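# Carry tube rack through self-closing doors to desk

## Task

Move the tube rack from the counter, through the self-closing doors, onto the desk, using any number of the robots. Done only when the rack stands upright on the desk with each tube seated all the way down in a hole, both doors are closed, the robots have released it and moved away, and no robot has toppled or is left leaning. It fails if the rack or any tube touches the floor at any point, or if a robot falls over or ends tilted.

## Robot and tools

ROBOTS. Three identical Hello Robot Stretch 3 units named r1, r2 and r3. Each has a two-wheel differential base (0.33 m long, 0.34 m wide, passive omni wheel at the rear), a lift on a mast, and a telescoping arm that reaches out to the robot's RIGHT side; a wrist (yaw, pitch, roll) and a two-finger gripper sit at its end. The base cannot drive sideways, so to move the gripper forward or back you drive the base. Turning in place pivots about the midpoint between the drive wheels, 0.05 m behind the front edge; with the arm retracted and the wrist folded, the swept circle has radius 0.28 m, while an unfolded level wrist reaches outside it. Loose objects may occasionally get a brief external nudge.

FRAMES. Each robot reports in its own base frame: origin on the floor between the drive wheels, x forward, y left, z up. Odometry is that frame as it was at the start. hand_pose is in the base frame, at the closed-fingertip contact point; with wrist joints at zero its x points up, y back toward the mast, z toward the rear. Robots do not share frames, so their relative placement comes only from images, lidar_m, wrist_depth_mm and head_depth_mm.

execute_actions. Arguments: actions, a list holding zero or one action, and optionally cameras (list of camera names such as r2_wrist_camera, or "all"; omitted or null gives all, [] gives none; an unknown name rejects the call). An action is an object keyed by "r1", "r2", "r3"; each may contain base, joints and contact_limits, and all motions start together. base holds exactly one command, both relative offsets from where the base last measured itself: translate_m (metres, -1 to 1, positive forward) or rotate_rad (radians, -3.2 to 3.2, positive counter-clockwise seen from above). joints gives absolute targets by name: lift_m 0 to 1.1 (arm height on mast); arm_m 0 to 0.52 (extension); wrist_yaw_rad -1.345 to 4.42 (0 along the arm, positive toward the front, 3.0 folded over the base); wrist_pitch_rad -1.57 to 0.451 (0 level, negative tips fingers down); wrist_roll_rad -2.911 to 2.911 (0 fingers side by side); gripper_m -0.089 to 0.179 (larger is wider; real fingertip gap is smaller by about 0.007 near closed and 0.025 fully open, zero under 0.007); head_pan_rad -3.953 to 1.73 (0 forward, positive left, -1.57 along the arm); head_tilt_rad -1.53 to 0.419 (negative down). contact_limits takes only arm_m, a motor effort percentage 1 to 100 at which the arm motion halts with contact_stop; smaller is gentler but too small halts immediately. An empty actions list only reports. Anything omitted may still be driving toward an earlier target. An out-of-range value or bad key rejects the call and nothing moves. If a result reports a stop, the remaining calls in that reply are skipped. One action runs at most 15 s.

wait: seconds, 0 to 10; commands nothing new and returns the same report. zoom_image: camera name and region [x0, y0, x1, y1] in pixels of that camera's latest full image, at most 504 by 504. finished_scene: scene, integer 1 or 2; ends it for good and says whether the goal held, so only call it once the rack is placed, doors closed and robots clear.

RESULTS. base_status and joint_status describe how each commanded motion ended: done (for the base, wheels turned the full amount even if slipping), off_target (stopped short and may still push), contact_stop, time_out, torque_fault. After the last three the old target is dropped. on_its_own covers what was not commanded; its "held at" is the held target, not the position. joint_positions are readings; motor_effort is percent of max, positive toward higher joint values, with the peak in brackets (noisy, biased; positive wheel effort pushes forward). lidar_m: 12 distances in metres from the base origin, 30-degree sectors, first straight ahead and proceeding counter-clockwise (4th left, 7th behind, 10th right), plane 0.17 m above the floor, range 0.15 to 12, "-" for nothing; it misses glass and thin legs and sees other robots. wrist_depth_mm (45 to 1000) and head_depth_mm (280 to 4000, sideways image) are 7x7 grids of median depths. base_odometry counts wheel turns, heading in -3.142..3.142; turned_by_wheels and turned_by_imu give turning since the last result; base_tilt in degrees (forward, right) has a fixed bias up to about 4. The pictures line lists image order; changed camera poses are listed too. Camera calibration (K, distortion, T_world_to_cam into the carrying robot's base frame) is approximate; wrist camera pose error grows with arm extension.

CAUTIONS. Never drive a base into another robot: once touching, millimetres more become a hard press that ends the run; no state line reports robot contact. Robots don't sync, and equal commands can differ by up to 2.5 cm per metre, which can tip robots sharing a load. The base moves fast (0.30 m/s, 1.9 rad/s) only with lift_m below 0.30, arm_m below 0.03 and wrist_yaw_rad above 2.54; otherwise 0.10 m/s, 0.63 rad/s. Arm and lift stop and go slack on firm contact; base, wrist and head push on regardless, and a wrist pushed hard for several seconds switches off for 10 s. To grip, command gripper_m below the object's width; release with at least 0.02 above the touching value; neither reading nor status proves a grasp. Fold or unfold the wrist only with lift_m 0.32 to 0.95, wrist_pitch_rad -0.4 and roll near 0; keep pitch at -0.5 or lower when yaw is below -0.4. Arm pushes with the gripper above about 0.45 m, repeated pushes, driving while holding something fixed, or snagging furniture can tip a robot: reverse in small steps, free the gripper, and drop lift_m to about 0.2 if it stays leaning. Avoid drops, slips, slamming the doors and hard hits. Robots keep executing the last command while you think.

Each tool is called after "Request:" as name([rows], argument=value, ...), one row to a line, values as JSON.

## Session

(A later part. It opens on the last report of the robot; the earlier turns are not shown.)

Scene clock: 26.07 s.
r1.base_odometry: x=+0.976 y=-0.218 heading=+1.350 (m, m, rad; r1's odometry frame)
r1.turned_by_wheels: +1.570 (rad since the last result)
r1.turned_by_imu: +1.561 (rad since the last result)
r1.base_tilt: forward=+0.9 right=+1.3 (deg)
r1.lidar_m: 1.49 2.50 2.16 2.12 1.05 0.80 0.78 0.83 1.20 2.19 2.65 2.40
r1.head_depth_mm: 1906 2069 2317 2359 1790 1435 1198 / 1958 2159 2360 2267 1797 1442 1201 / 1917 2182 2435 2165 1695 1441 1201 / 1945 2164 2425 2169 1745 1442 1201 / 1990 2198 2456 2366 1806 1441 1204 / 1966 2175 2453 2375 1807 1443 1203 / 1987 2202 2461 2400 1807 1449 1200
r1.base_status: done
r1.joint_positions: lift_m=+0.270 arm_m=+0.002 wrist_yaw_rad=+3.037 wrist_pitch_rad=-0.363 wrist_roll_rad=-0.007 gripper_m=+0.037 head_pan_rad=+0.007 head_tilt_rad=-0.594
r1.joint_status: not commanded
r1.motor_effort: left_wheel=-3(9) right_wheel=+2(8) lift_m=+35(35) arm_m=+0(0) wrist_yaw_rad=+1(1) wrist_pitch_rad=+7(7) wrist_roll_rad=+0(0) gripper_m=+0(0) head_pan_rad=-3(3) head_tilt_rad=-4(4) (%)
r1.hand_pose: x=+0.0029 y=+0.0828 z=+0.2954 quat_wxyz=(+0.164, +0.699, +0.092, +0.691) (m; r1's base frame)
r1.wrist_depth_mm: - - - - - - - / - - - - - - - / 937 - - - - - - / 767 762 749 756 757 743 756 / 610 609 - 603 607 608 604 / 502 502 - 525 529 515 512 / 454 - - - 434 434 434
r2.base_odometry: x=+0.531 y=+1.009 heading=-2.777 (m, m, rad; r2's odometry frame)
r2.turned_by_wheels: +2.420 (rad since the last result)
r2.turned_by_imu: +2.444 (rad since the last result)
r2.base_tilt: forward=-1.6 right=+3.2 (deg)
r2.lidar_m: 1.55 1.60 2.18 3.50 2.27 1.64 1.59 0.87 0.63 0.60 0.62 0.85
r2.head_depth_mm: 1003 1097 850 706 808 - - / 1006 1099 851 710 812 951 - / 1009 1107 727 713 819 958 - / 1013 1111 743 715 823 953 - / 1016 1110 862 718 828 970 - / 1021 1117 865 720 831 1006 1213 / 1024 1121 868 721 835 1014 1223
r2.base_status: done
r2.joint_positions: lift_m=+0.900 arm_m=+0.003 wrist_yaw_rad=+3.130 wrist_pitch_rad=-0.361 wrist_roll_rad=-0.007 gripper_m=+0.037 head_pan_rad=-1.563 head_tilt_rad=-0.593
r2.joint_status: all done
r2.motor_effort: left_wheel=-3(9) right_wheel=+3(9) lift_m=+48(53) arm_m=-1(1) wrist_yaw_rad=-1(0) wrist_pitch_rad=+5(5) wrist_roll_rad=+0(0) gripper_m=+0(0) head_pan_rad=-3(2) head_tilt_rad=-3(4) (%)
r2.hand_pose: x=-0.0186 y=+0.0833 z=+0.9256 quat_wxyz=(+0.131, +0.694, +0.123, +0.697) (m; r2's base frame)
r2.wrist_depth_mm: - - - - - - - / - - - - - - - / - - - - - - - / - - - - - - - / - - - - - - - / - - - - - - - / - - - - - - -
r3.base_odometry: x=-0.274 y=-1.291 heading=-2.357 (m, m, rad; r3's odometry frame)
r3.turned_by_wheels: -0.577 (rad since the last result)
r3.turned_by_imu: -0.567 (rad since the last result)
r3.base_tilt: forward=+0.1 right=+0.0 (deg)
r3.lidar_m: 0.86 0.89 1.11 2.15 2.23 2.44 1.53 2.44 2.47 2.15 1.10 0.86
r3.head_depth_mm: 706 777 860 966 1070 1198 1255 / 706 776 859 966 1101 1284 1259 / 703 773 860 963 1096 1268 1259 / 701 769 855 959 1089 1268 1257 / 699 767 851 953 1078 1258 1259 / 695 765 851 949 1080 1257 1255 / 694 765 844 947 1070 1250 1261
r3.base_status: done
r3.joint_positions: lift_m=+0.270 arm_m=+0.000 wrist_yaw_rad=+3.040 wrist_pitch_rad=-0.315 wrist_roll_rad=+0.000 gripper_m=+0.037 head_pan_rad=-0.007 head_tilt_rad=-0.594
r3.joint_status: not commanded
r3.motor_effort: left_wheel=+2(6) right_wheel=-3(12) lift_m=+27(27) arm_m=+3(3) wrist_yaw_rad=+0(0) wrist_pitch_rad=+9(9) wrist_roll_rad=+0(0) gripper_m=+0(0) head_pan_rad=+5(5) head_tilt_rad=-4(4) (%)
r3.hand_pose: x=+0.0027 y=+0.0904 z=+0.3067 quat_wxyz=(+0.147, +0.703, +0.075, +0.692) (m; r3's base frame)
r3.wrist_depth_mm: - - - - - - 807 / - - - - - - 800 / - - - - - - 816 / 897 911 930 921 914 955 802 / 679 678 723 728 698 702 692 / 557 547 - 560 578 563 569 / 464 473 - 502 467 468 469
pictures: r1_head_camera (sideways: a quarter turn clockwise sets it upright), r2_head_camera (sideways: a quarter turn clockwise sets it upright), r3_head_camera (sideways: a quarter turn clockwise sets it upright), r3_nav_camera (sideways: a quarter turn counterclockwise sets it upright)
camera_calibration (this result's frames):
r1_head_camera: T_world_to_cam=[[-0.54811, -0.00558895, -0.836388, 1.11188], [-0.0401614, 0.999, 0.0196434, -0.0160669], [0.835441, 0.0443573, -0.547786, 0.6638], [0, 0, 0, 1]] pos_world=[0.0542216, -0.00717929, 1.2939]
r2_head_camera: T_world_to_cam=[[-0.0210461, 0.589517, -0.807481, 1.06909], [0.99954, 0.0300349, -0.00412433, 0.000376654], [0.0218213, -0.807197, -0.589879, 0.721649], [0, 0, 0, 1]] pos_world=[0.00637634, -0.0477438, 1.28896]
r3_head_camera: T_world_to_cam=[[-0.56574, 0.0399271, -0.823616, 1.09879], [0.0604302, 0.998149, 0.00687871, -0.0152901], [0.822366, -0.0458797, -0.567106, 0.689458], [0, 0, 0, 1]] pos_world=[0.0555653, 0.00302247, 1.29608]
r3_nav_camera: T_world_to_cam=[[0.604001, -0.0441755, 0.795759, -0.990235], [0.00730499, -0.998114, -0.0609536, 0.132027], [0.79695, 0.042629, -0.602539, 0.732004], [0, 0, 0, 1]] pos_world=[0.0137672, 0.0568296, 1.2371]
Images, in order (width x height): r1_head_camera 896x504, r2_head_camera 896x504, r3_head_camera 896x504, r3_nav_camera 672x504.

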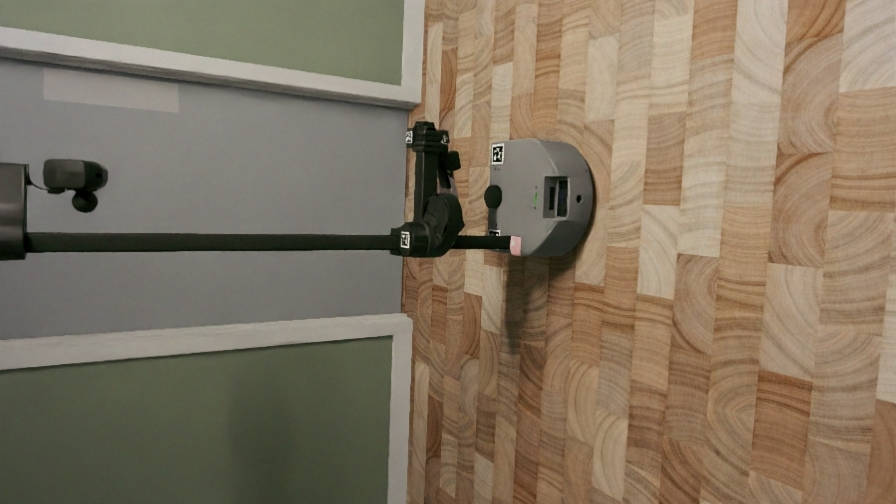

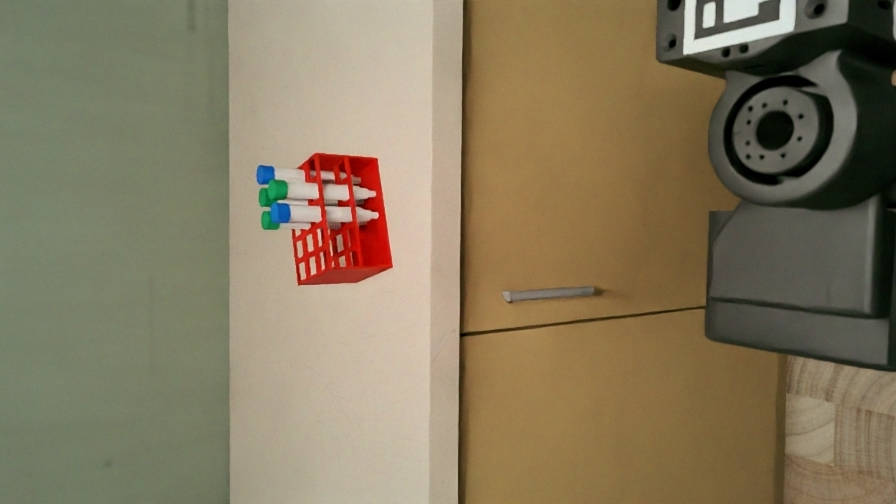

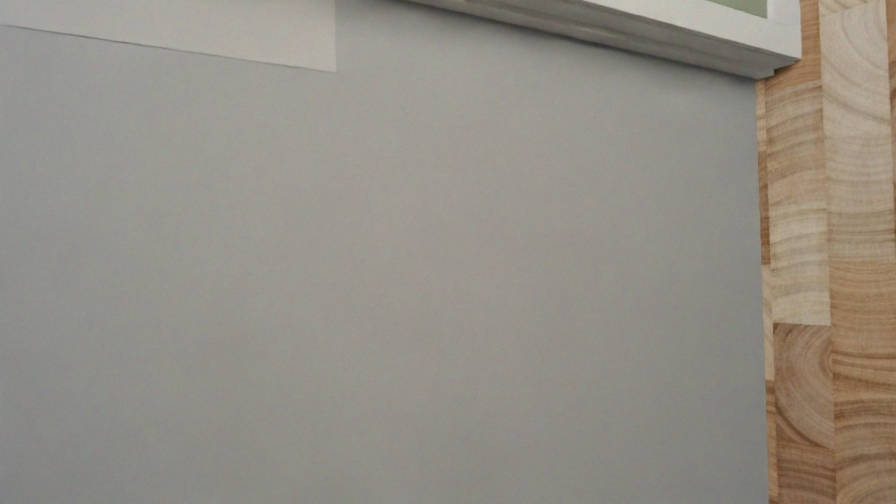

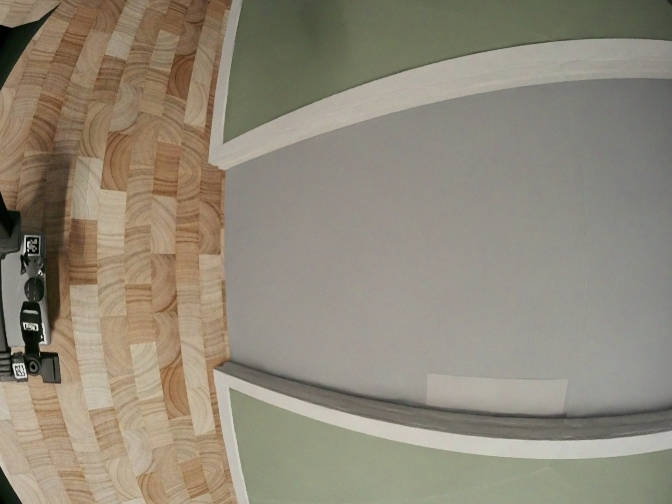

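Request:
execute_actions([
  {"r1":{"base":{"translate_m":0.6}},"r2":{"base":{"translate_m":-0.3},"joints":{"lift_m":0.93,"wrist_yaw_rad":1.8,"gripper_m":0.15,"head_pan_rad":-1.2}},"r3":{"base":{"translate_m":0.8}}},
], cameras=[])

Request:
execute_actions([
  {"r2":{"joints":{"lift_m":1.0,"arm_m":0.5,"wrist_pitch_rad":-0.25}},"r3":{"base":{"translate_m":0.6},"joints":{"lift_m":0.32}}},
], cameras=["r1_head_camera","r2_head_camera","r2_wrist_camera","r3_nav_camera"])

Scene clock: 33.13 s.
r1.base_odometry: x=+1.107 y=+0.367 heading=+1.350 (m, m, rad; r1's odometry frame)
r1.turned_by_wheels: +0.000 (rad since the last result)
r1.turned_by_imu: -0.004 (rad since the last result)
r1.base_tilt: forward=+1.0 right=+1.4 (deg)
r1.lidar_m: 1.69 1.86 2.13 2.08 1.85 1.41 1.38 1.47 2.10 2.24 2.35 1.81
r1.head_depth_mm: 1461 1587 1748 1926 1778 1432 1195 / 1473 1627 1805 2024 1787 1438 1200 / 1457 1653 1841 1898 1798 1442 1199 / 1482 1629 1827 2017 1797 1444 1205 / 1508 1679 1876 2108 1793 1443 1204 / 1474 1630 1810 2054 1810 1447 1204 / 1483 1637 1830 2090 1804 1446 1202
r1.base_status: done
r1.joint_positions: lift_m=+0.270 arm_m=+0.002 wrist_yaw_rad=+3.037 wrist_pitch_rad=-0.363 wrist_roll_rad=-0.007 gripper_m=+0.037 head_pan_rad=+0.007 head_tilt_rad=-0.594
r1.joint_status: not commanded
r1.motor_effort: left_wheel=-2(5) right_wheel=+1(7) lift_m=+35(35) arm_m=+0(0) wrist_yaw_rad=+0(0) wrist_pitch_rad=+7(7) wrist_roll_rad=+1(1) gripper_m=+0(0) head_pan_rad=-3(4) head_tilt_rad=-4(4) (%)
r1.hand_pose: x=+0.0029 y=+0.0828 z=+0.2954 quat_wxyz=(+0.164, +0.699, +0.092, +0.691) (m; r1's base frame)
r1.wrist_depth_mm: - - - - - - - / - - - - - - - / - - - - - - - / 754 757 766 753 750 754 758 / 609 614 - 605 603 611 614 / 507 505 - 525 516 507 509 / 448 - - - 435 434 441
r2.base_odometry: x=+0.811 y=+1.116 heading=-2.777 (m, m, rad; r2's odometry frame)
r2.turned_by_wheels: +0.000 (rad since the last result)
r2.turned_by_imu: -0.002 (rad since the last result)
r2.base_tilt: forward=-1.6 right=+3.2 (deg)
r2.lidar_m: 1.85 1.91 2.60 3.50 1.85 1.34 1.28 0.87 0.64 0.61 0.63 0.85
r2.head_depth_mm: 989 1069 850 680 754 856 - / 1021 1113 853 706 799 944 1185 / 1059 1139 815 728 849 1013 1236 / 1101 1189 770 771 905 1078 - / 1148 1227 821 817 968 1174 - / 1199 1278 865 869 1044 1300 1220 / 1247 1330 868 929 1133 1424 1220
r2.base_status: done
r2.joint_positions: lift_m=+0.930 arm_m=+0.003 wrist_yaw_rad=+1.803 wrist_pitch_rad=-0.361 wrist_roll_rad=-0.007 gripper_m=+0.150 head_pan_rad=-1.207 head_tilt_rad=-0.593
r2.joint_status: all done
r2.motor_effort: left_wheel=-2(6) right_wheel=+2(3) lift_m=+48(47) arm_m=-1(1) wrist_yaw_rad=-4(7) wrist_pitch_rad=+5(5) wrist_roll_rad=+0(0) gripper_m=+1(86) head_pan_rad=+3(19) head_tilt_rad=-3(3) (%)
r2.hand_pose: x=+0.2037 y=-0.0948 z=+0.9555 quat_wxyz=(+0.533, +0.623, -0.330, +0.469) (m; r2's base frame)
r2.wrist_depth_mm: - - - - - - - / - - - - - - - / - - - - - - 780 / - - - - - - 752 / - - - - - - 727 / - - - - - - 703 / - - - - - - 623
r3.base_odometry: x=-0.840 y=-1.857 heading=-2.356 (m, m, rad; r3's odometry frame)
r3.turned_by_wheels: +0.000 (rad since the last result)
r3.turned_by_imu: +0.000 (rad since the last result)
r3.base_tilt: forward=+0.1 right=+0.0 (deg)
r3.lidar_m: - - 0.15 0.25 2.22 3.04 1.73 3.24 2.29 0.24 0.15 -
r3.head_depth_mm: - - - - - - - / - - - - - - - / - - - - - - - / - - - - - - - / - - - - - - - / - - - - - - - / - - - - - - -
r3.base_status: done
r3.joint_positions: lift_m=+0.270 arm_m=+0.000 wrist_yaw_rad=+3.040 wrist_pitch_rad=-0.315 wrist_roll_rad=+0.000 gripper_m=+0.037 head_pan_rad=-0.007 head_tilt_rad=-0.594
r3.joint_status: not commanded
r3.motor_effort: left_wheel=+2(9) right_wheel=-3(9) lift_m=+28(28) arm_m=+3(3) wrist_yaw_rad=+0(0) wrist_pitch_rad=+10(9) wrist_roll_rad=+0(0) gripper_m=+0(0) head_pan_rad=+5(4) head_tilt_rad=-4(4) (%)
r3.hand_pose: x=+0.0027 y=+0.0904 z=+0.3067 quat_wxyz=(+0.147, +0.703, +0.075, +0.692) (m; r3's base frame)
r3.wrist_depth_mm: - - - 462 166 101 73 / - - - 491 168 102 73 / - - - 532 173 103 74 / 910 908 848 561 177 105 74 / 692 688 726 636 179 106 75 / 557 553 - 540 154 108 76 / 469 485 - 392 211 109 77
pictures: none
No camera images: the call's "cameras" was empty. Leave "cameras" out to get every camera's image.

Scene clock: 39.70 s.
r1.base_odometry: x=+1.107 y=+0.367 heading=+1.350 (m, m, rad; r1's odometry frame)
r1.turned_by_wheels: +0.000 (rad since the last result)
r1.turned_by_imu: -0.001 (rad since the last result)
r1.base_tilt: forward=+0.9 right=+1.3 (deg)
r1.lidar_m: 1.70 1.86 2.12 2.08 1.84 1.41 1.38 1.46 2.10 2.23 2.35 1.80
r1.head_depth_mm: 1460 1570 1756 1933 1785 1438 1193 / 1484 1636 1806 2021 1791 1437 1191 / 1470 1647 1802 2000 1787 1441 1202 / 1481 1641 1830 2059 1798 1441 1202 / 1522 1678 1872 2082 1795 1444 1207 / 1479 1621 1816 2055 1808 1444 1207 / 1473 1629 1831 2062 1808 1444 1204
r1.base_status: not commanded
r1.joint_positions: lift_m=+0.270 arm_m=+0.002 wrist_yaw_rad=+3.037 wrist_pitch_rad=-0.363 wrist_roll_rad=-0.007 gripper_m=+0.037 head_pan_rad=+0.007 head_tilt_rad=-0.594
r1.joint_status: not commanded
r1.motor_effort: left_wheel=-3(2) right_wheel=+1(1) lift_m=+35(35) arm_m=-1(0) wrist_yaw_rad=+1(1) wrist_pitch_rad=+7(7) wrist_roll_rad=+1(0) gripper_m=+0(0) head_pan_rad=-4(3) head_tilt_rad=-4(3) (%)
r1.hand_pose: x=+0.0029 y=+0.0828 z=+0.2954 quat_wxyz=(+0.164, +0.699, +0.092, +0.691) (m; r1's base frame)
r1.wrist_depth_mm: - - - - - - - / - - - - - - - / - - - - - - - / 755 742 757 751 766 764 762 / 607 606 - 608 606 606 611 / 510 505 - 518 530 506 508 / 448 - - - 436 436 440
r2.base_odometry: x=+0.811 y=+1.116 heading=-2.777 (m, m, rad; r2's odometry frame)
r2.turned_by_wheels: +0.000 (rad since the last result)
r2.turned_by_imu: -0.001 (rad since the last result)
r2.base_tilt: forward=-1.6 right=+3.3 (deg)
r2.lidar_m: 1.85 1.91 2.59 3.51 1.84 1.34 1.28 0.88 0.64 0.61 0.63 0.85
r2.head_depth_mm: 987 1088 810 680 753 882 1064 / 1021 1120 813 706 800 944 1159 / 1060 1150 777 727 849 1016 1210 / 1101 1187 766 769 907 1098 1211 / 1147 1227 819 814 968 1190 1212 / 1197 1273 865 868 1045 1325 1220 / 1249 1333 868 927 1130 1393 1220
r2.base_status: not commanded
r2.joint_positions: lift_m=+1.000 arm_m=+0.500 wrist_yaw_rad=+1.801 wrist_pitch_rad=-0.271 wrist_roll_rad=-0.007 gripper_m=+0.150 head_pan_rad=-1.207 head_tilt_rad=-0.593
r2.joint_status: all done
r2.motor_effort: left_wheel=-2(2) right_wheel=+3(3) lift_m=+48(51) arm_m=+3(3) wrist_yaw_rad=-1(4) wrist_pitch_rad=+7(7) wrist_roll_rad=+0(0) gripper_m=+0(1) head_pan_rad=+3(3) head_tilt_rad=-3(3) (%)
r2.hand_pose: x=+0.2128 y=-0.5899 z=+1.0469 quat_wxyz=(+0.512, +0.607, -0.358, +0.492) (m; r2's base frame)
r2.wrist_depth_mm: - - - - - - - / - - - - - - - / - - - - 773 862 868 / - - - - 528 548 570 / - - - - 332 214 421 / - - - - 317 - 327 / - - - 289 270 214 271
r3.base_odometry: x=-1.264 y=-2.281 heading=-2.356 (m, m, rad; r3's odometry frame)
r3.turned_by_wheels: +0.000 (rad since the last result)
r3.turned_by_imu: -0.030 (rad since the last result)
r3.base_tilt: forward=+0.1 right=+0.0 (deg)
r3.lidar_m: - - 0.15 0.20 2.21 2.96 1.74 3.23 2.29 0.25 0.15 -
r3.head_depth_mm: - - - - - - - / - - - - - - - / - - - - - - - / - - - - - - - / - - - - - - - / - - - - - - - / - - - - - - -
r3.base_status: done
r3.joint_positions: lift_m=+0.320 arm_m=+0.000 wrist_yaw_rad=+3.041 wrist_pitch_rad=-0.316 wrist_roll_rad=+0.000 gripper_m=+0.037 head_pan_rad=+0.009 head_tilt_rad=-0.590
r3.joint_status: all done
r3.motor_effort: left_wheel=+6(50) right_wheel=+5(65) lift_m=+34(43) arm_m=+3(3) wrist_yaw_rad=-1(2) wrist_pitch_rad=+10(11) wrist_roll_rad=+1(1) gripper_m=+0(1) head_pan_rad=-5(13) head_tilt_rad=-6(6) (%)
r3.hand_pose: x=+0.0025 y=+0.0903 z=+0.3562 quat_wxyz=(+0.147, +0.703, +0.076, +0.692) (m; r3's base frame)
r3.wrist_depth_mm: - - - 353 144 90 66 / - - - 380 149 92 67 / - - - 407 152 93 67 / - - 964 435 155 95 68 / 764 764 831 482 158 96 69 / 624 627 - 526 138 98 70 / 519 516 522 503 188 99 71
pictures: r1_head_camera (sideways: a quarter turn clockwise sets it upright), r2_head_camera (sideways: a quarter turn clockwise sets it upright), r2_wrist_camera, r3_nav_camera (sideways: a quarter turn counterclockwise sets it upright)
camera_calibration (this result's frames):
r1_head_camera: T_world_to_cam=[[-0.548261, -0.00558246, -0.836288, 1.11175], [-0.0401442, 0.999001, 0.0196494, -0.0160748], [0.835343, 0.0443451, -0.547938, 0.663998], [0, 0, 0, 1]] pos_world=[0.0542201, -0.00717996, 1.29389]
r2_head_camera: T_world_to_cam=[[-0.225277, 0.545183, -0.807481, 1.07033], [0.926339, 0.376668, -0.00412433, 0.000823176], [0.301904, -0.748931, -0.589879, 0.719941], [0, 0, 0, 1]] pos_world=[0.0230062, -0.0446511, 1.28896]
r2_wrist_camera: T_world_to_cam=[[0.211749, -0.975389, 0.0614785, -0.691355], [-0.422817, -0.14814, -0.894025, 0.965759], [0.881129, 0.163314, -0.443779, 0.537781], [0, 0, 0, 1]] pos_world=[0.0808784, -0.619099, 1.14457]
r3_nav_camera: T_world_to_cam=[[0.601349, -0.0347992, 0.798228, -0.993439], [0.0230858, -0.997877, -0.0608948, 0.131855], [0.798653, 0.0550468, -0.599269, 0.72774], [0, 0, 0, 1]] pos_world=[0.0131474, 0.0569443, 1.23713]
Images, in order (width x height): r1_head_camera 896x504, r2_head_camera 896x504, r2_wrist_camera 644x364, r3_nav_camera 672x504.

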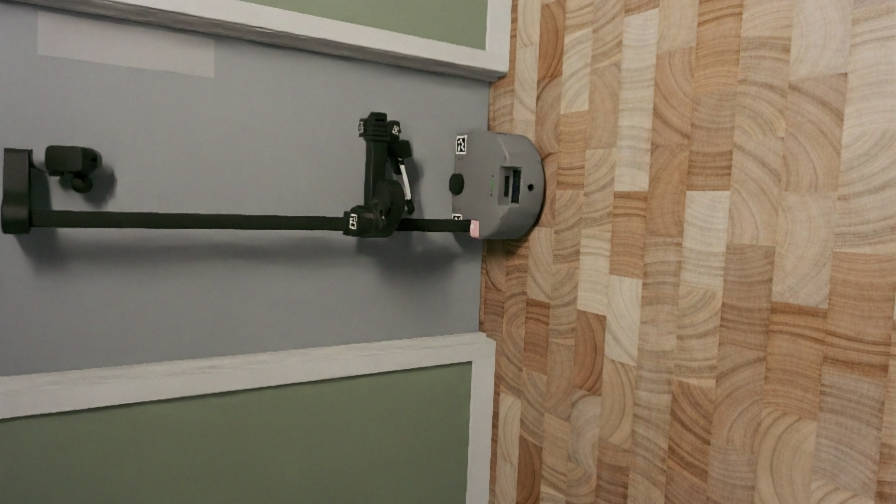

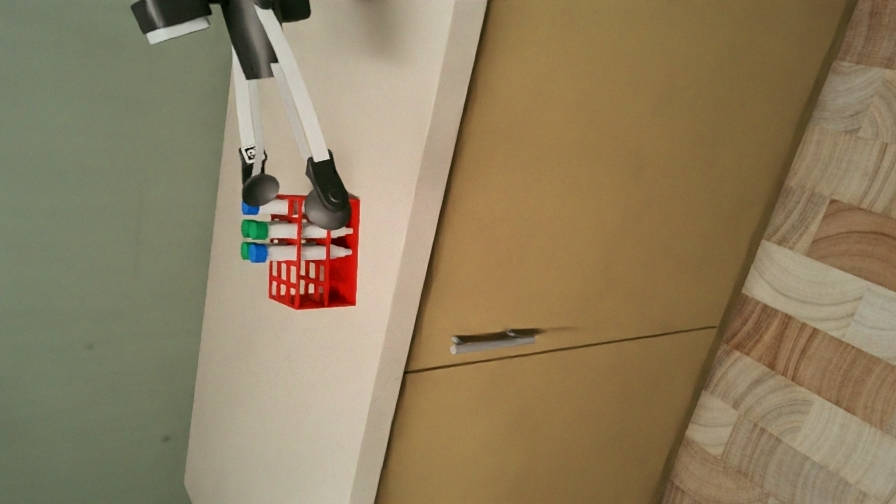

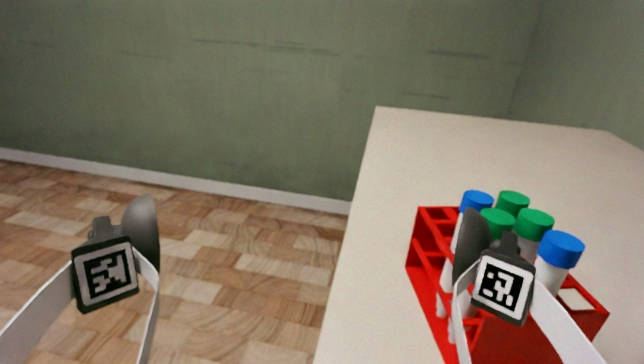

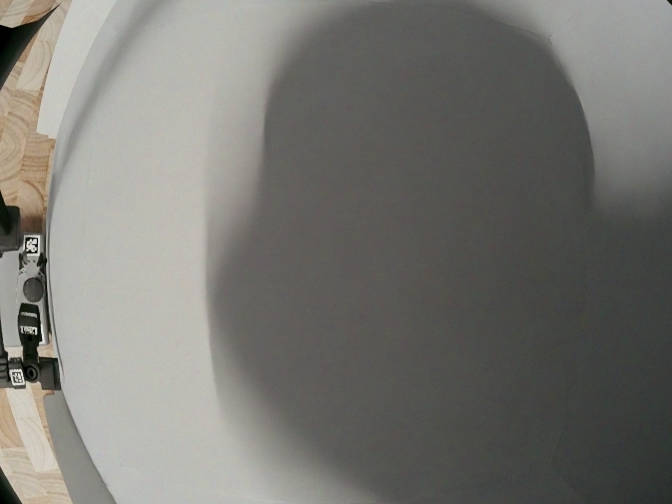

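Request:
execute_actions([
  {"r2":{"base":{"rotate_rad":0.6},"joints":{"arm_m":0.05}},"r3":{"base":{"translate_m":-0.4},"joints":{"head_pan_rad":-1.0,"head_tilt_rad":-0.9}}},
], cameras=[])

Request:
execute_actions([
  {"r2":{"base":{"translate_m":-0.27}},"r3":{"base":{"rotate_rad":-0.5}}},
], cameras=[])

Request:
execute_actions([
  {"r2":{"base":{"rotate_rad":-0.6}},"r3":{"base":{"translate_m":0.25}}},
], cameras=[])

Request:
execute_actions([
  {"r2":{"joints":{"arm_m":0.47,"lift_m":0.93}},"r3":{"base":{"rotate_rad":0.58}}},
], cameras=["r1_head_camera","r2_head_camera","r2_wrist_camera","r3_nav_camera"])

Scene clock: 47.00 s.
r1.base_odometry: x=+1.107 y=+0.367 heading=+1.350 (m, m, rad; r1's odometry frame)
r1.turned_by_wheels: +0.000 (rad since the last result)
r1.turned_by_imu: -0.001 (rad since the last result)
r1.base_tilt: forward=+0.9 right=+1.3 (deg)
r1.lidar_m: 1.30 1.85 2.13 2.08 1.85 1.41 1.38 1.46 2.10 2.24 2.34 1.80
r1.head_depth_mm: 1462 1574 1748 1940 1789 1432 1196 / 1479 1620 1811 1995 1723 1442 1198 / 1447 1642 1846 1988 1578 1442 1202 / 1489 1639 1829 1986 1652 1438 1201 / 1509 1680 1863 2102 1796 1441 1201 / 1480 1626 1814 2058 1799 1447 1205 / 1472 1634 1835 2079 1817 1448 1208
r1.base_status: not commanded
r1.joint_positions: lift_m=+0.270 arm_m=+0.002 wrist_yaw_rad=+3.037 wrist_pitch_rad=-0.363 wrist_roll_rad=-0.007 gripper_m=+0.037 head_pan_rad=+0.007 head_tilt_rad=-0.594
r1.joint_status: not commanded
r1.motor_effort: left_wheel=-2(3) right_wheel=+1(1) lift_m=+35(35) arm_m=+0(0) wrist_yaw_rad=+0(0) wrist_pitch_rad=+7(7) wrist_roll_rad=+0(0) gripper_m=+1(0) head_pan_rad=-2(3) head_tilt_rad=-4(3) (%)
r1.hand_pose: x=+0.0029 y=+0.0828 z=+0.2954 quat_wxyz=(+0.164, +0.699, +0.092, +0.691) (m; r1's base frame)
r1.wrist_depth_mm: - - - - - - - / - - - - - - - / - - - - - - - / 747 762 747 752 761 759 760 / 602 609 - 609 602 605 605 / 501 507 - 521 523 507 499 / 452 - - - 434 439 438
r2.base_odometry: x=+0.811 y=+1.116 heading=-2.177 (m, m, rad; r2's odometry frame)
r2.turned_by_wheels: +0.600 (rad since the last result)
r2.turned_by_imu: +0.606 (rad since the last result)
r2.base_tilt: forward=-1.6 right=+3.2 (deg)
r2.lidar_m: 1.95 2.82 3.51 1.72 1.31 1.28 0.82 0.62 0.61 0.64 0.92 1.85
r2.head_depth_mm: 1320 1296 848 830 918 - 1159 / 1471 1302 896 956 1053 - 1172 / 1664 1738 1002 1101 - - 1190 / 1847 1989 1181 1347 - - 1187 / 1758 1950 2185 2148 1690 1452 1212 / 1671 1825 2029 2137 1656 1424 1216 / 1592 1736 1909 2052 1669 1426 1206
r2.base_status: done
r2.joint_positions: lift_m=+1.000 arm_m=+0.050 wrist_yaw_rad=+1.801 wrist_pitch_rad=-0.270 wrist_roll_rad=-0.007 gripper_m=+0.150 head_pan_rad=-1.207 head_tilt_rad=-0.593
r2.joint_status: all done
r2.motor_effort: left_wheel=-2(8) right_wheel=+3(12) lift_m=+48(48) arm_m=-4(4) wrist_yaw_rad=-2(1) wrist_pitch_rad=+6(7) wrist_roll_rad=+0(0) gripper_m=-1(0) head_pan_rad=+3(3) head_tilt_rad=-3(4) (%)
r2.hand_pose: x=+0.2128 y=-0.1405 z=+1.0469 quat_wxyz=(+0.512, +0.607, -0.359, +0.492) (m; r2's base frame)
r2.wrist_depth_mm: - - - - - - - / - - - - - - - / - - - - - - - / - - - - - - - / - - - - - - - / - - - - - - - / - - - - - - -
r3.base_odometry: x=-0.981 y=-1.998 heading=-2.356 (m, m, rad; r3's odometry frame)
r3.turned_by_wheels: +0.000 (rad since the last result)
r3.turned_by_imu: +0.003 (rad since the last result)
r3.base_tilt: forward=+0.1 right=+0.0 (deg)
r3.lidar_m: 0.45 0.47 0.63 1.31 2.20 2.88 1.34 2.83 2.71 1.64 0.54 0.48
r3.head_depth_mm: 1338 1880 1948 1654 1440 1256 1121 / 991 1249 1684 1661 1432 1265 1126 / 785 939 1171 1525 1430 1263 1142 / 649 754 891 1095 1351 1260 1120 / 555 627 712 837 1039 1241 1125 / 467 529 618 762 957 1195 1116 / 455 530 624 718 822 950 1086
r3.base_status: done
r3.joint_positions: lift_m=+0.320 arm_m=+0.000 wrist_yaw_rad=+3.041 wrist_pitch_rad=-0.316 wrist_roll_rad=+0.000 gripper_m=+0.037 head_pan_rad=-0.993 head_tilt_rad=-0.889
r3.joint_status: all done
r3.motor_effort: left_wheel=+0(3) right_wheel=-1(8) lift_m=+34(34) arm_m=+2(2) wrist_yaw_rad=-1(1) wrist_pitch_rad=+10(10) wrist_roll_rad=+0(0) gripper_m=+0(0) head_pan_rad=-3(51) head_tilt_rad=-7(34) (%)
r3.hand_pose: x=+0.0025 y=+0.0903 z=+0.3562 quat_wxyz=(+0.147, +0.703, +0.076, +0.692) (m; r3's base frame)
r3.wrist_depth_mm: - - - - 833 570 452 / - - - - 836 597 459 / - - - - 871 633 466 / - - - - 874 652 471 / 771 765 836 819 791 651 475 / 604 619 - 634 655 596 480 / 523 522 518 526 518 526 492
pictures: none
No camera images: the call's "cameras" was empty. Leave "cameras" out to get every camera's image.

Scene clock: 50.67 s.
r1.base_odometry: x=+1.107 y=+0.367 heading=+1.350 (m, m, rad; r1's odometry frame)
r1.turned_by_wheels: +0.000 (rad since the last result)
r1.turned_by_imu: -0.001 (rad since the last result)
r1.base_tilt: forward=+0.9 right=+1.4 (deg)
r1.lidar_m: 1.35 1.86 2.13 2.08 1.84 1.41 1.38 1.46 2.10 2.23 2.35 1.81
r1.head_depth_mm: 1466 1581 1733 1940 1794 1437 1201 / 1469 1619 1809 2012 1791 1441 1200 / 1457 1641 1853 1979 1576 1437 1206 / 1456 1642 1828 1616 1632 1436 1201 / 1512 1673 1880 2090 1792 1439 1206 / 1477 1628 1813 2055 1800 1445 1209 / 1478 1631 1819 2069 1797 1438 1205
r1.base_status: not commanded
r1.joint_positions: lift_m=+0.270 arm_m=+0.002 wrist_yaw_rad=+3.037 wrist_pitch_rad=-0.363 wrist_roll_rad=-0.007 gripper_m=+0.037 head_pan_rad=+0.007 head_tilt_rad=-0.594
r1.joint_status: not commanded
r1.motor_effort: left_wheel=-3(3) right_wheel=+1(1) lift_m=+35(35) arm_m=-1(0) wrist_yaw_rad=+0(2) wrist_pitch_rad=+7(7) wrist_roll_rad=+0(0) gripper_m=+0(0) head_pan_rad=-3(3) head_tilt_rad=-3(4) (%)
r1.hand_pose: x=+0.0029 y=+0.0828 z=+0.2954 quat_wxyz=(+0.164, +0.699, +0.092, +0.691) (m; r1's base frame)
r1.wrist_depth_mm: - - - - - - - / - - - - - - - / - - - - - - - / 751 753 749 750 764 769 748 / 608 601 - 616 595 600 606 / 506 507 - 522 520 514 511 / 445 - - - 439 442 434
r2.base_odometry: x=+0.965 y=+1.338 heading=-2.177 (m, m, rad; r2's odometry frame)
r2.turned_by_wheels: +0.000 (rad since the last result)
r2.turned_by_imu: -0.002 (rad since the last result)
r2.base_tilt: forward=-1.7 right=+3.3 (deg)
r2.lidar_m: 2.19 3.12 3.32 1.42 1.08 1.06 0.62 0.47 0.46 0.49 0.70 2.07
r2.head_depth_mm: 1161 1206 738 638 684 - 864 / 1285 1297 759 708 784 - 1137 / 1447 1309 856 816 - - 1189 / 1651 1319 905 1003 - - 1184 / 1909 1969 1056 1289 1613 1452 1214 / 1881 2009 1436 2080 1662 1426 1215 / 1794 1948 2149 2172 1663 1423 1207
r2.base_status: done
r2.joint_positions: lift_m=+1.000 arm_m=+0.050 wrist_yaw_rad=+1.801 wrist_pitch_rad=-0.270 wrist_roll_rad=-0.007 gripper_m=+0.150 head_pan_rad=-1.207 head_tilt_rad=-0.593
r2.joint_status: not commanded
r2.motor_effort: left_wheel=-3(7) right_wheel=+4(4) lift_m=+48(48) arm_m=-4(4) wrist_yaw_rad=-1(1) wrist_pitch_rad=+7(7) wrist_roll_rad=+0(0) gripper_m=+0(1) head_pan_rad=+3(2) head_tilt_rad=-3(4) (%)
r2.hand_pose: x=+0.2128 y=-0.1405 z=+1.0469 quat_wxyz=(+0.512, +0.607, -0.359, +0.492) (m; r2's base frame)
r2.wrist_depth_mm: - - - - - - - / - - - - - - - / - - - - - - - / - - - - - - - / - - - - - - - / - - - - - - - / - - - - - - -
r3.base_odometry: x=-0.981 y=-1.998 heading=-2.856 (m, m, rad; r3's odometry frame)
r3.turned_by_wheels: -0.500 (rad since the last result)
r3.turned_by_imu: -0.493 (rad since the last result)
r3.base_tilt: forward=+0.1 right=+0.0 (deg)
r3.lidar_m: 0.47 0.45 0.47 0.64 1.43 2.21 2.86 1.34 2.85 2.70 1.49 0.54
r3.head_depth_mm: 2337 2406 1963 1669 1437 1264 1124 / 2236 2321 1949 1659 1429 1256 1125 / 2343 2406 1970 1658 1434 1258 1140 / 2336 2404 1968 1662 1434 1259 1119 / 2296 2336 1966 1646 1423 1259 1125 / 1573 1600 1639 1580 1400 1258 1124 / 1083 1097 1107 1125 1135 1153 1119
r3.base_status: done
r3.joint_positions: lift_m=+0.320 arm_m=+0.000 wrist_yaw_rad=+3.041 wrist_pitch_rad=-0.316 wrist_roll_rad=+0.000 gripper_m=+0.037 head_pan_rad=-0.993 head_tilt_rad=-0.889
r3.joint_status: not commanded
r3.motor_effort: left_wheel=+2(5) right_wheel=-4(7) lift_m=+34(34) arm_m=+2(2) wrist_yaw_rad=-1(1) wrist_pitch_rad=+10(10) wrist_roll_rad=+0(1) gripper_m=+0(0) head_pan_rad=-4(5) head_tilt_rad=-7(7) (%)
r3.hand_pose: x=+0.0025 y=+0.0903 z=+0.3562 quat_wxyz=(+0.147, +0.703, +0.076, +0.692) (m; r3's base frame)
r3.wrist_depth_mm: - - 864 642 532 428 358 / - - 946 696 555 446 369 / - - - 748 598 464 384 / - - 974 804 628 486 399 / 767 761 823 782 650 510 414 / 619 621 - 617 627 533 433 / 508 525 524 527 524 515 450
pictures: none
No camera images: the call's "cameras" was empty. Leave "cameras" out to get every camera's image.

Scene clock: 54.43 s.
r1.base_odometry: x=+1.107 y=+0.367 heading=+1.350 (m, m, rad; r1's odometry frame)
r1.turned_by_wheels: +0.000 (rad since the last result)
r1.turned_by_imu: -0.001 (rad since the last result)
r1.base_tilt: forward=+1.0 right=+1.3 (deg)
r1.lidar_m: 1.57 1.85 2.12 2.08 1.84 1.41 1.38 1.46 2.09 2.23 2.35 1.81
r1.head_depth_mm: 1462 1578 1748 1938 1790 1445 1196 / 1432 1641 1813 1948 1742 1443 1201 / 1446 1630 1763 1833 1717 1432 1202 / 1503 1660 1864 2073 1798 1445 1199 / 1514 1677 1876 2091 1792 1448 1208 / 1484 1625 1817 2043 1815 1446 1208 / 1475 1633 1834 2071 1816 1441 1205
r1.base_status: not commanded
r1.joint_positions: lift_m=+0.270 arm_m=+0.002 wrist_yaw_rad=+3.037 wrist_pitch_rad=-0.363 wrist_roll_rad=-0.007 gripper_m=+0.037 head_pan_rad=+0.007 head_tilt_rad=-0.594
r1.joint_status: not commanded
r1.motor_effort: left_wheel=-3(2) right_wheel=+1(1) lift_m=+35(35) arm_m=+0(1) wrist_yaw_rad=+1(0) wrist_pitch_rad=+7(7) wrist_roll_rad=+1(1) gripper_m=+0(1) head_pan_rad=-3(4) head_tilt_rad=-4(3) (%)
r1.hand_pose: x=+0.0029 y=+0.0828 z=+0.2954 quat_wxyz=(+0.164, +0.699, +0.092, +0.691) (m; r1's base frame)
r1.wrist_depth_mm: - - - - - - - / - - - - - - - / - - - - - - - / 766 750 751 767 761 745 755 / 606 615 - 609 608 607 609 / 511 507 - 523 523 507 502 / 448 - - - 436 436 435
r2.base_odometry: x=+0.965 y=+1.338 heading=-2.777 (m, m, rad; r2's odometry frame)
r2.turned_by_wheels: -0.600 (rad since the last result)
r2.turned_by_imu: -0.607 (rad since the last result)
r2.base_tilt: forward=-1.6 right=+3.2 (deg)
r2.lidar_m: 2.07 2.13 2.91 3.65 1.52 1.10 1.06 0.66 0.48 0.46 0.48 0.64
r2.head_depth_mm: 860 947 848 632 534 - 804 / 891 979 855 633 552 - 890 / 924 1026 856 658 - - 961 / 962 1070 860 661 - - 1142 / 1001 1100 863 638 729 872 1142 / 1045 1150 865 664 779 960 1215 / 1091 1187 712 693 858 1060 1209
r2.base_status: done
r2.joint_positions: lift_m=+1.000 arm_m=+0.050 wrist_yaw_rad=+1.801 wrist_pitch_rad=-0.270 wrist_roll_rad=-0.007 gripper_m=+0.150 head_pan_rad=-1.207 head_tilt_rad=-0.593
r2.joint_status: not commanded
r2.motor_effort: left_wheel=+2(5) right_wheel=-4(7) lift_m=+48(48) arm_m=-4(4) wrist_yaw_rad=-2(1) wrist_pitch_rad=+6(7) wrist_roll_rad=+0(0) gripper_m=+1(0) head_pan_rad=+3(3) head_tilt_rad=-4(3) (%)
r2.hand_pose: x=+0.2128 y=-0.1405 z=+1.0469 quat_wxyz=(+0.512, +0.607, -0.359, +0.492) (m; r2's base frame)
r2.wrist_depth_mm: - - - - - - - / - - - - - - - / - - - - - 926 861 / - - - - - 743 524 / - - - - - 626 457 / - - - - - - 384 / - - - - - 657 383
r3.base_odometry: x=-1.221 y=-2.069 heading=-2.856 (m, m, rad; r3's odometry frame)
r3.turned_by_wheels: +0.000 (rad since the last result)
r3.turned_by_imu: +0.001 (rad since the last result)
r3.base_tilt: forward=+0.1 right=+0.0 (deg)
r3.lidar_m: 0.25 0.24 0.25 0.34 0.67 2.35 3.09 1.57 3.07 2.12 0.64 0.31
r3.head_depth_mm: 2185 2280 1976 1658 1431 1254 1125 / 2214 2401 1953 1657 1431 1253 1126 / 2224 2428 1957 1651 1421 1258 1141 / 2226 2415 1960 1650 1431 1266 1118 / 1220 1255 1303 1343 1324 1218 1103 / 662 676 688 699 712 718 953 / 455 461 466 442 468 622 739
r3.base_status: done
r3.joint_positions: lift_m=+0.320 arm_m=+0.000 wrist_yaw_rad=+3.041 wrist_pitch_rad=-0.316 wrist_roll_rad=+0.000 gripper_m=+0.037 head_pan_rad=-0.993 head_tilt_rad=-0.889
r3.joint_status: not commanded
r3.motor_effort: left_wheel=+2(5) right_wheel=-4(4) lift_m=+34(36) arm_m=+2(2) wrist_yaw_rad=-1(1) wrist_pitch_rad=+10(10) wrist_roll_rad=+0(0) gripper_m=+0(0) head_pan_rad=-3(4) head_tilt_rad=-7(7) (%)
r3.hand_pose: x=+0.0025 y=+0.0903 z=+0.3562 quat_wxyz=(+0.147, +0.703, +0.076, +0.692) (m; r3's base frame)
r3.wrist_depth_mm: - - 567 389 298 238 200 / - - 613 424 311 248 205 / - - 682 453 329 259 212 / - - 722 493 348 271 221 / 781 764 775 549 364 282 229 / 620 617 - 581 361 295 238 / 517 523 528 522 441 310 250
pictures: none
No camera images: the call's "cameras" was empty. Leave "cameras" out to get every camera's image.

Scene clock: 58.73 s.
r1.base_odometry: x=+1.107 y=+0.367 heading=+1.350 (m, m, rad; r1's odometry frame)
r1.turned_by_wheels: +0.000 (rad since the last result)
r1.turned_by_imu: -0.001 (rad since the last result)
r1.base_tilt: forward=+1.0 right=+1.3 (deg)
r1.lidar_m: 1.51 1.86 2.13 2.08 1.84 1.41 1.38 1.46 2.10 2.23 2.35 1.80
r1.head_depth_mm: 1457 1586 1743 1936 1787 1437 1196 / 1438 1634 1814 1958 1705 1434 1197 / 1470 1607 1802 1954 1716 1449 1202 / 1501 1665 1863 2104 1791 1440 1201 / 1523 1667 1861 2075 1800 1444 1207 / 1483 1625 1814 2053 1804 1446 1204 / 1478 1632 1840 2087 1797 1447 1211
r1.base_status: not commanded
r1.joint_positions: lift_m=+0.270 arm_m=+0.002 wrist_yaw_rad=+3.037 wrist_pitch_rad=-0.363 wrist_roll_rad=-0.007 gripper_m=+0.037 head_pan_rad=+0.007 head_tilt_rad=-0.594
r1.joint_status: not commanded
r1.motor_effort: left_wheel=-3(3) right_wheel=+1(1) lift_m=+35(35) arm_m=+0(0) wrist_yaw_rad=+1(1) wrist_pitch_rad=+7(7) wrist_roll_rad=+1(1) gripper_m=+0(0) head_pan_rad=-3(4) head_tilt_rad=-4(4) (%)
r1.hand_pose: x=+0.0029 y=+0.0828 z=+0.2954 quat_wxyz=(+0.164, +0.699, +0.092, +0.691) (m; r1's base frame)
r1.wrist_depth_mm: - - - - - - - / - - - - - - - / - - - - - - - / 753 745 751 757 761 764 765 / 599 605 - 617 598 609 610 / 506 509 - 524 522 505 506 / 449 - - - 441 439 435
r2.base_odometry: x=+0.965 y=+1.338 heading=-2.777 (m, m, rad; r2's odometry frame)
r2.turned_by_wheels: +0.000 (rad since the last result)
r2.turned_by_imu: +0.000 (rad since the last result)
r2.base_tilt: forward=-1.6 right=+3.3 (deg)
r2.lidar_m: 2.07 2.14 2.91 3.66 1.51 1.11 1.06 0.66 0.48 0.46 0.48 0.64
r2.head_depth_mm: 858 943 - 632 538 649 783 / 890 983 920 632 588 696 849 / 925 1022 901 612 625 748 926 / 959 1070 861 635 667 806 1020 / 997 1101 861 638 713 876 1145 / 1043 1151 861 664 770 961 1193 / 1085 1185 712 692 832 1061 1214
r2.base_status: not commanded
r2.joint_positions: lift_m=+0.930 arm_m=+0.470 wrist_yaw_rad=+1.801 wrist_pitch_rad=-0.270 wrist_roll_rad=-0.007 gripper_m=+0.150 head_pan_rad=-1.207 head_tilt_rad=-0.593
r2.joint_status: all done
r2.motor_effort: left_wheel=+1(1) right_wheel=-4(4) lift_m=+38(42) arm_m=+3(3) wrist_yaw_rad=-1(1) wrist_pitch_rad=+6(7) wrist_roll_rad=+0(0) gripper_m=+0(1) head_pan_rad=+3(3) head_tilt_rad=-3(4) (%)
r2.hand_pose: x=+0.2128 y=-0.5599 z=+0.9772 quat_wxyz=(+0.511, +0.607, -0.359, +0.492) (m; r2's base frame)
r2.wrist_depth_mm: - - - - - - 812 / - - - - 894 - 791 / - - - 483 459 579 612 / - - - 361 373 385 400 / - - 266 274 282 303 299 / - 208 218 221 226 - 238 / - 179 183 186 190 192 196
r3.base_odometry: x=-1.221 y=-2.069 heading=-2.276 (m, m, rad; r3's odometry frame)
r3.turned_by_wheels: +0.580 (rad since the last result)
r3.turned_by_imu: +0.575 (rad since the last result)
r3.base_tilt: forward=+0.1 right=+0.0 (deg)
r3.lidar_m: 0.24 0.25 0.36 0.71 2.38 3.03 1.57 2.75 2.12 0.52 0.31 0.25
r3.head_depth_mm: 377 495 722 1328 1430 1256 1124 / 320 368 485 700 1259 1255 1127 / - 293 340 435 660 1141 1140 / - 299 351 428 550 767 1111 / - 307 364 445 554 731 1041 / - 300 338 389 462 564 724 / - - 298 334 387 457 556
r3.base_status: done
r3.joint_positions: lift_m=+0.320 arm_m=+0.000 wrist_yaw_rad=+3.041 wrist_pitch_rad=-0.316 wrist_roll_rad=+0.000 gripper_m=+0.037 head_pan_rad=-0.993 head_tilt_rad=-0.889
r3.joint_status: not commanded
r3.motor_effort: left_wheel=-2(5) right_wheel=+3(8) lift_m=+34(33) arm_m=+2(2) wrist_yaw_rad=-1(1) wrist_pitch_rad=+10(10) wrist_roll_rad=+1(1) gripper_m=+0(1) head_pan_rad=-4(4) head_tilt_rad=-7(7) (%)
r3.hand_pose: x=+0.0025 y=+0.0903 z=+0.3562 quat_wxyz=(+0.147, +0.703, +0.076, +0.692) (m; r3's base frame)
r3.wrist_depth_mm: - - - - 631 367 259 / - - - - 651 371 262 / - - - - 652 377 261 / - - - 989 664 375 265 / 772 797 823 814 684 382 264 / 633 627 - 628 566 387 268 / 519 519 529 528 517 388 271
pictures: r1_head_camera (sideways: a quarter turn clockwise sets it upright), r2_head_camera (sideways: a quarter turn clockwise sets it upright), r2_wrist_camera, r3_nav_camera (sideways: a quarter turn counterclockwise sets it upright)
camera_calibration (this result's frames):
r1_head_camera: T_world_to_cam=[[-0.548261, -0.00558252, -0.836289, 1.11175], [-0.0401443, 0.999001, 0.0196494, -0.0160748], [0.835343, 0.0443452, -0.547937, 0.663997], [0, 0, 0, 1]] pos_world=[0.0542201, -0.00717996, 1.29389]
r2_head_camera: T_world_to_cam=[[-0.225369, 0.545144, -0.807481, 1.07033], [0.926275, 0.376825, -0.00412433, 0.000823568], [0.302031, -0.74888, -0.589879, 0.71994], [0, 0, 0, 1]] pos_world=[0.0230138, -0.0446483, 1.28896]
r2_wrist_camera: T_world_to_cam=[[0.211661, -0.975408, 0.0614718, -0.657818], [-0.422466, -0.148029, -0.894209, 0.908153], [0.881318, 0.1633, -0.443409, 0.501546], [0, 0, 0, 1]] pos_world=[0.0808776, -0.589111, 1.07491]
r3_nav_camera: T_world_to_cam=[[0.408645, -0.700053, 0.585607, -0.715182], [-0.838314, -0.541599, -0.0624561, 0.139118], [0.360886, -0.4654, -0.808186, 1.00212], [0, 0, 0, 1]] pos_world=[0.0472283, 0.0410678, 1.2374]
Images, in order (width x height): r1_head_camera 896x504, r2_head_camera 896x504, r2_wrist_camera 644x364, r3_nav_camera 672x504.

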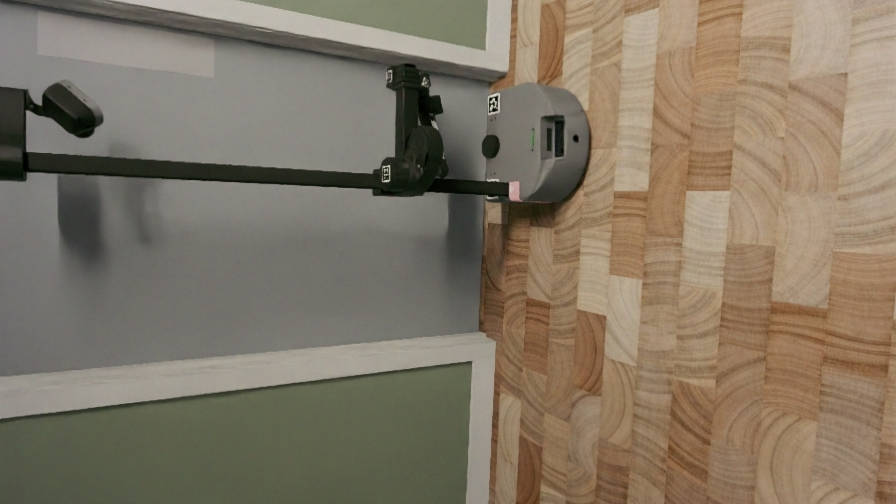

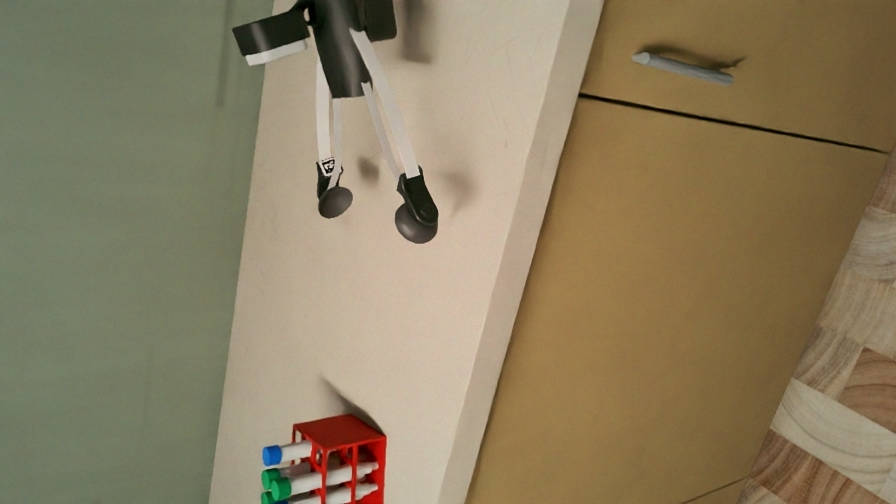

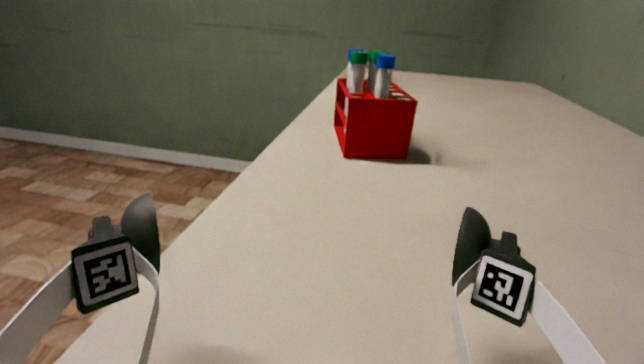

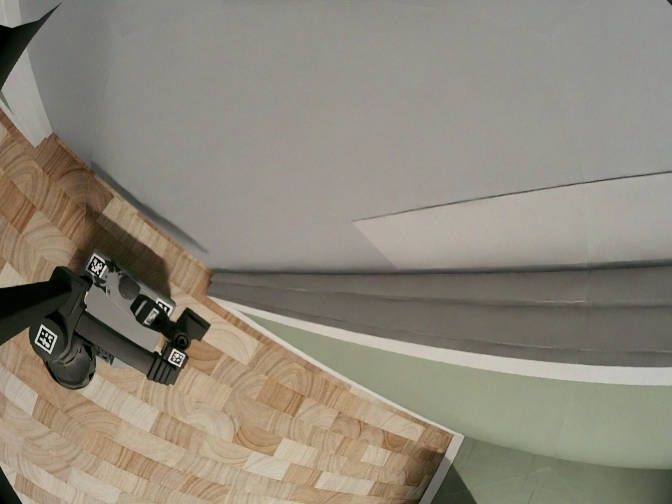

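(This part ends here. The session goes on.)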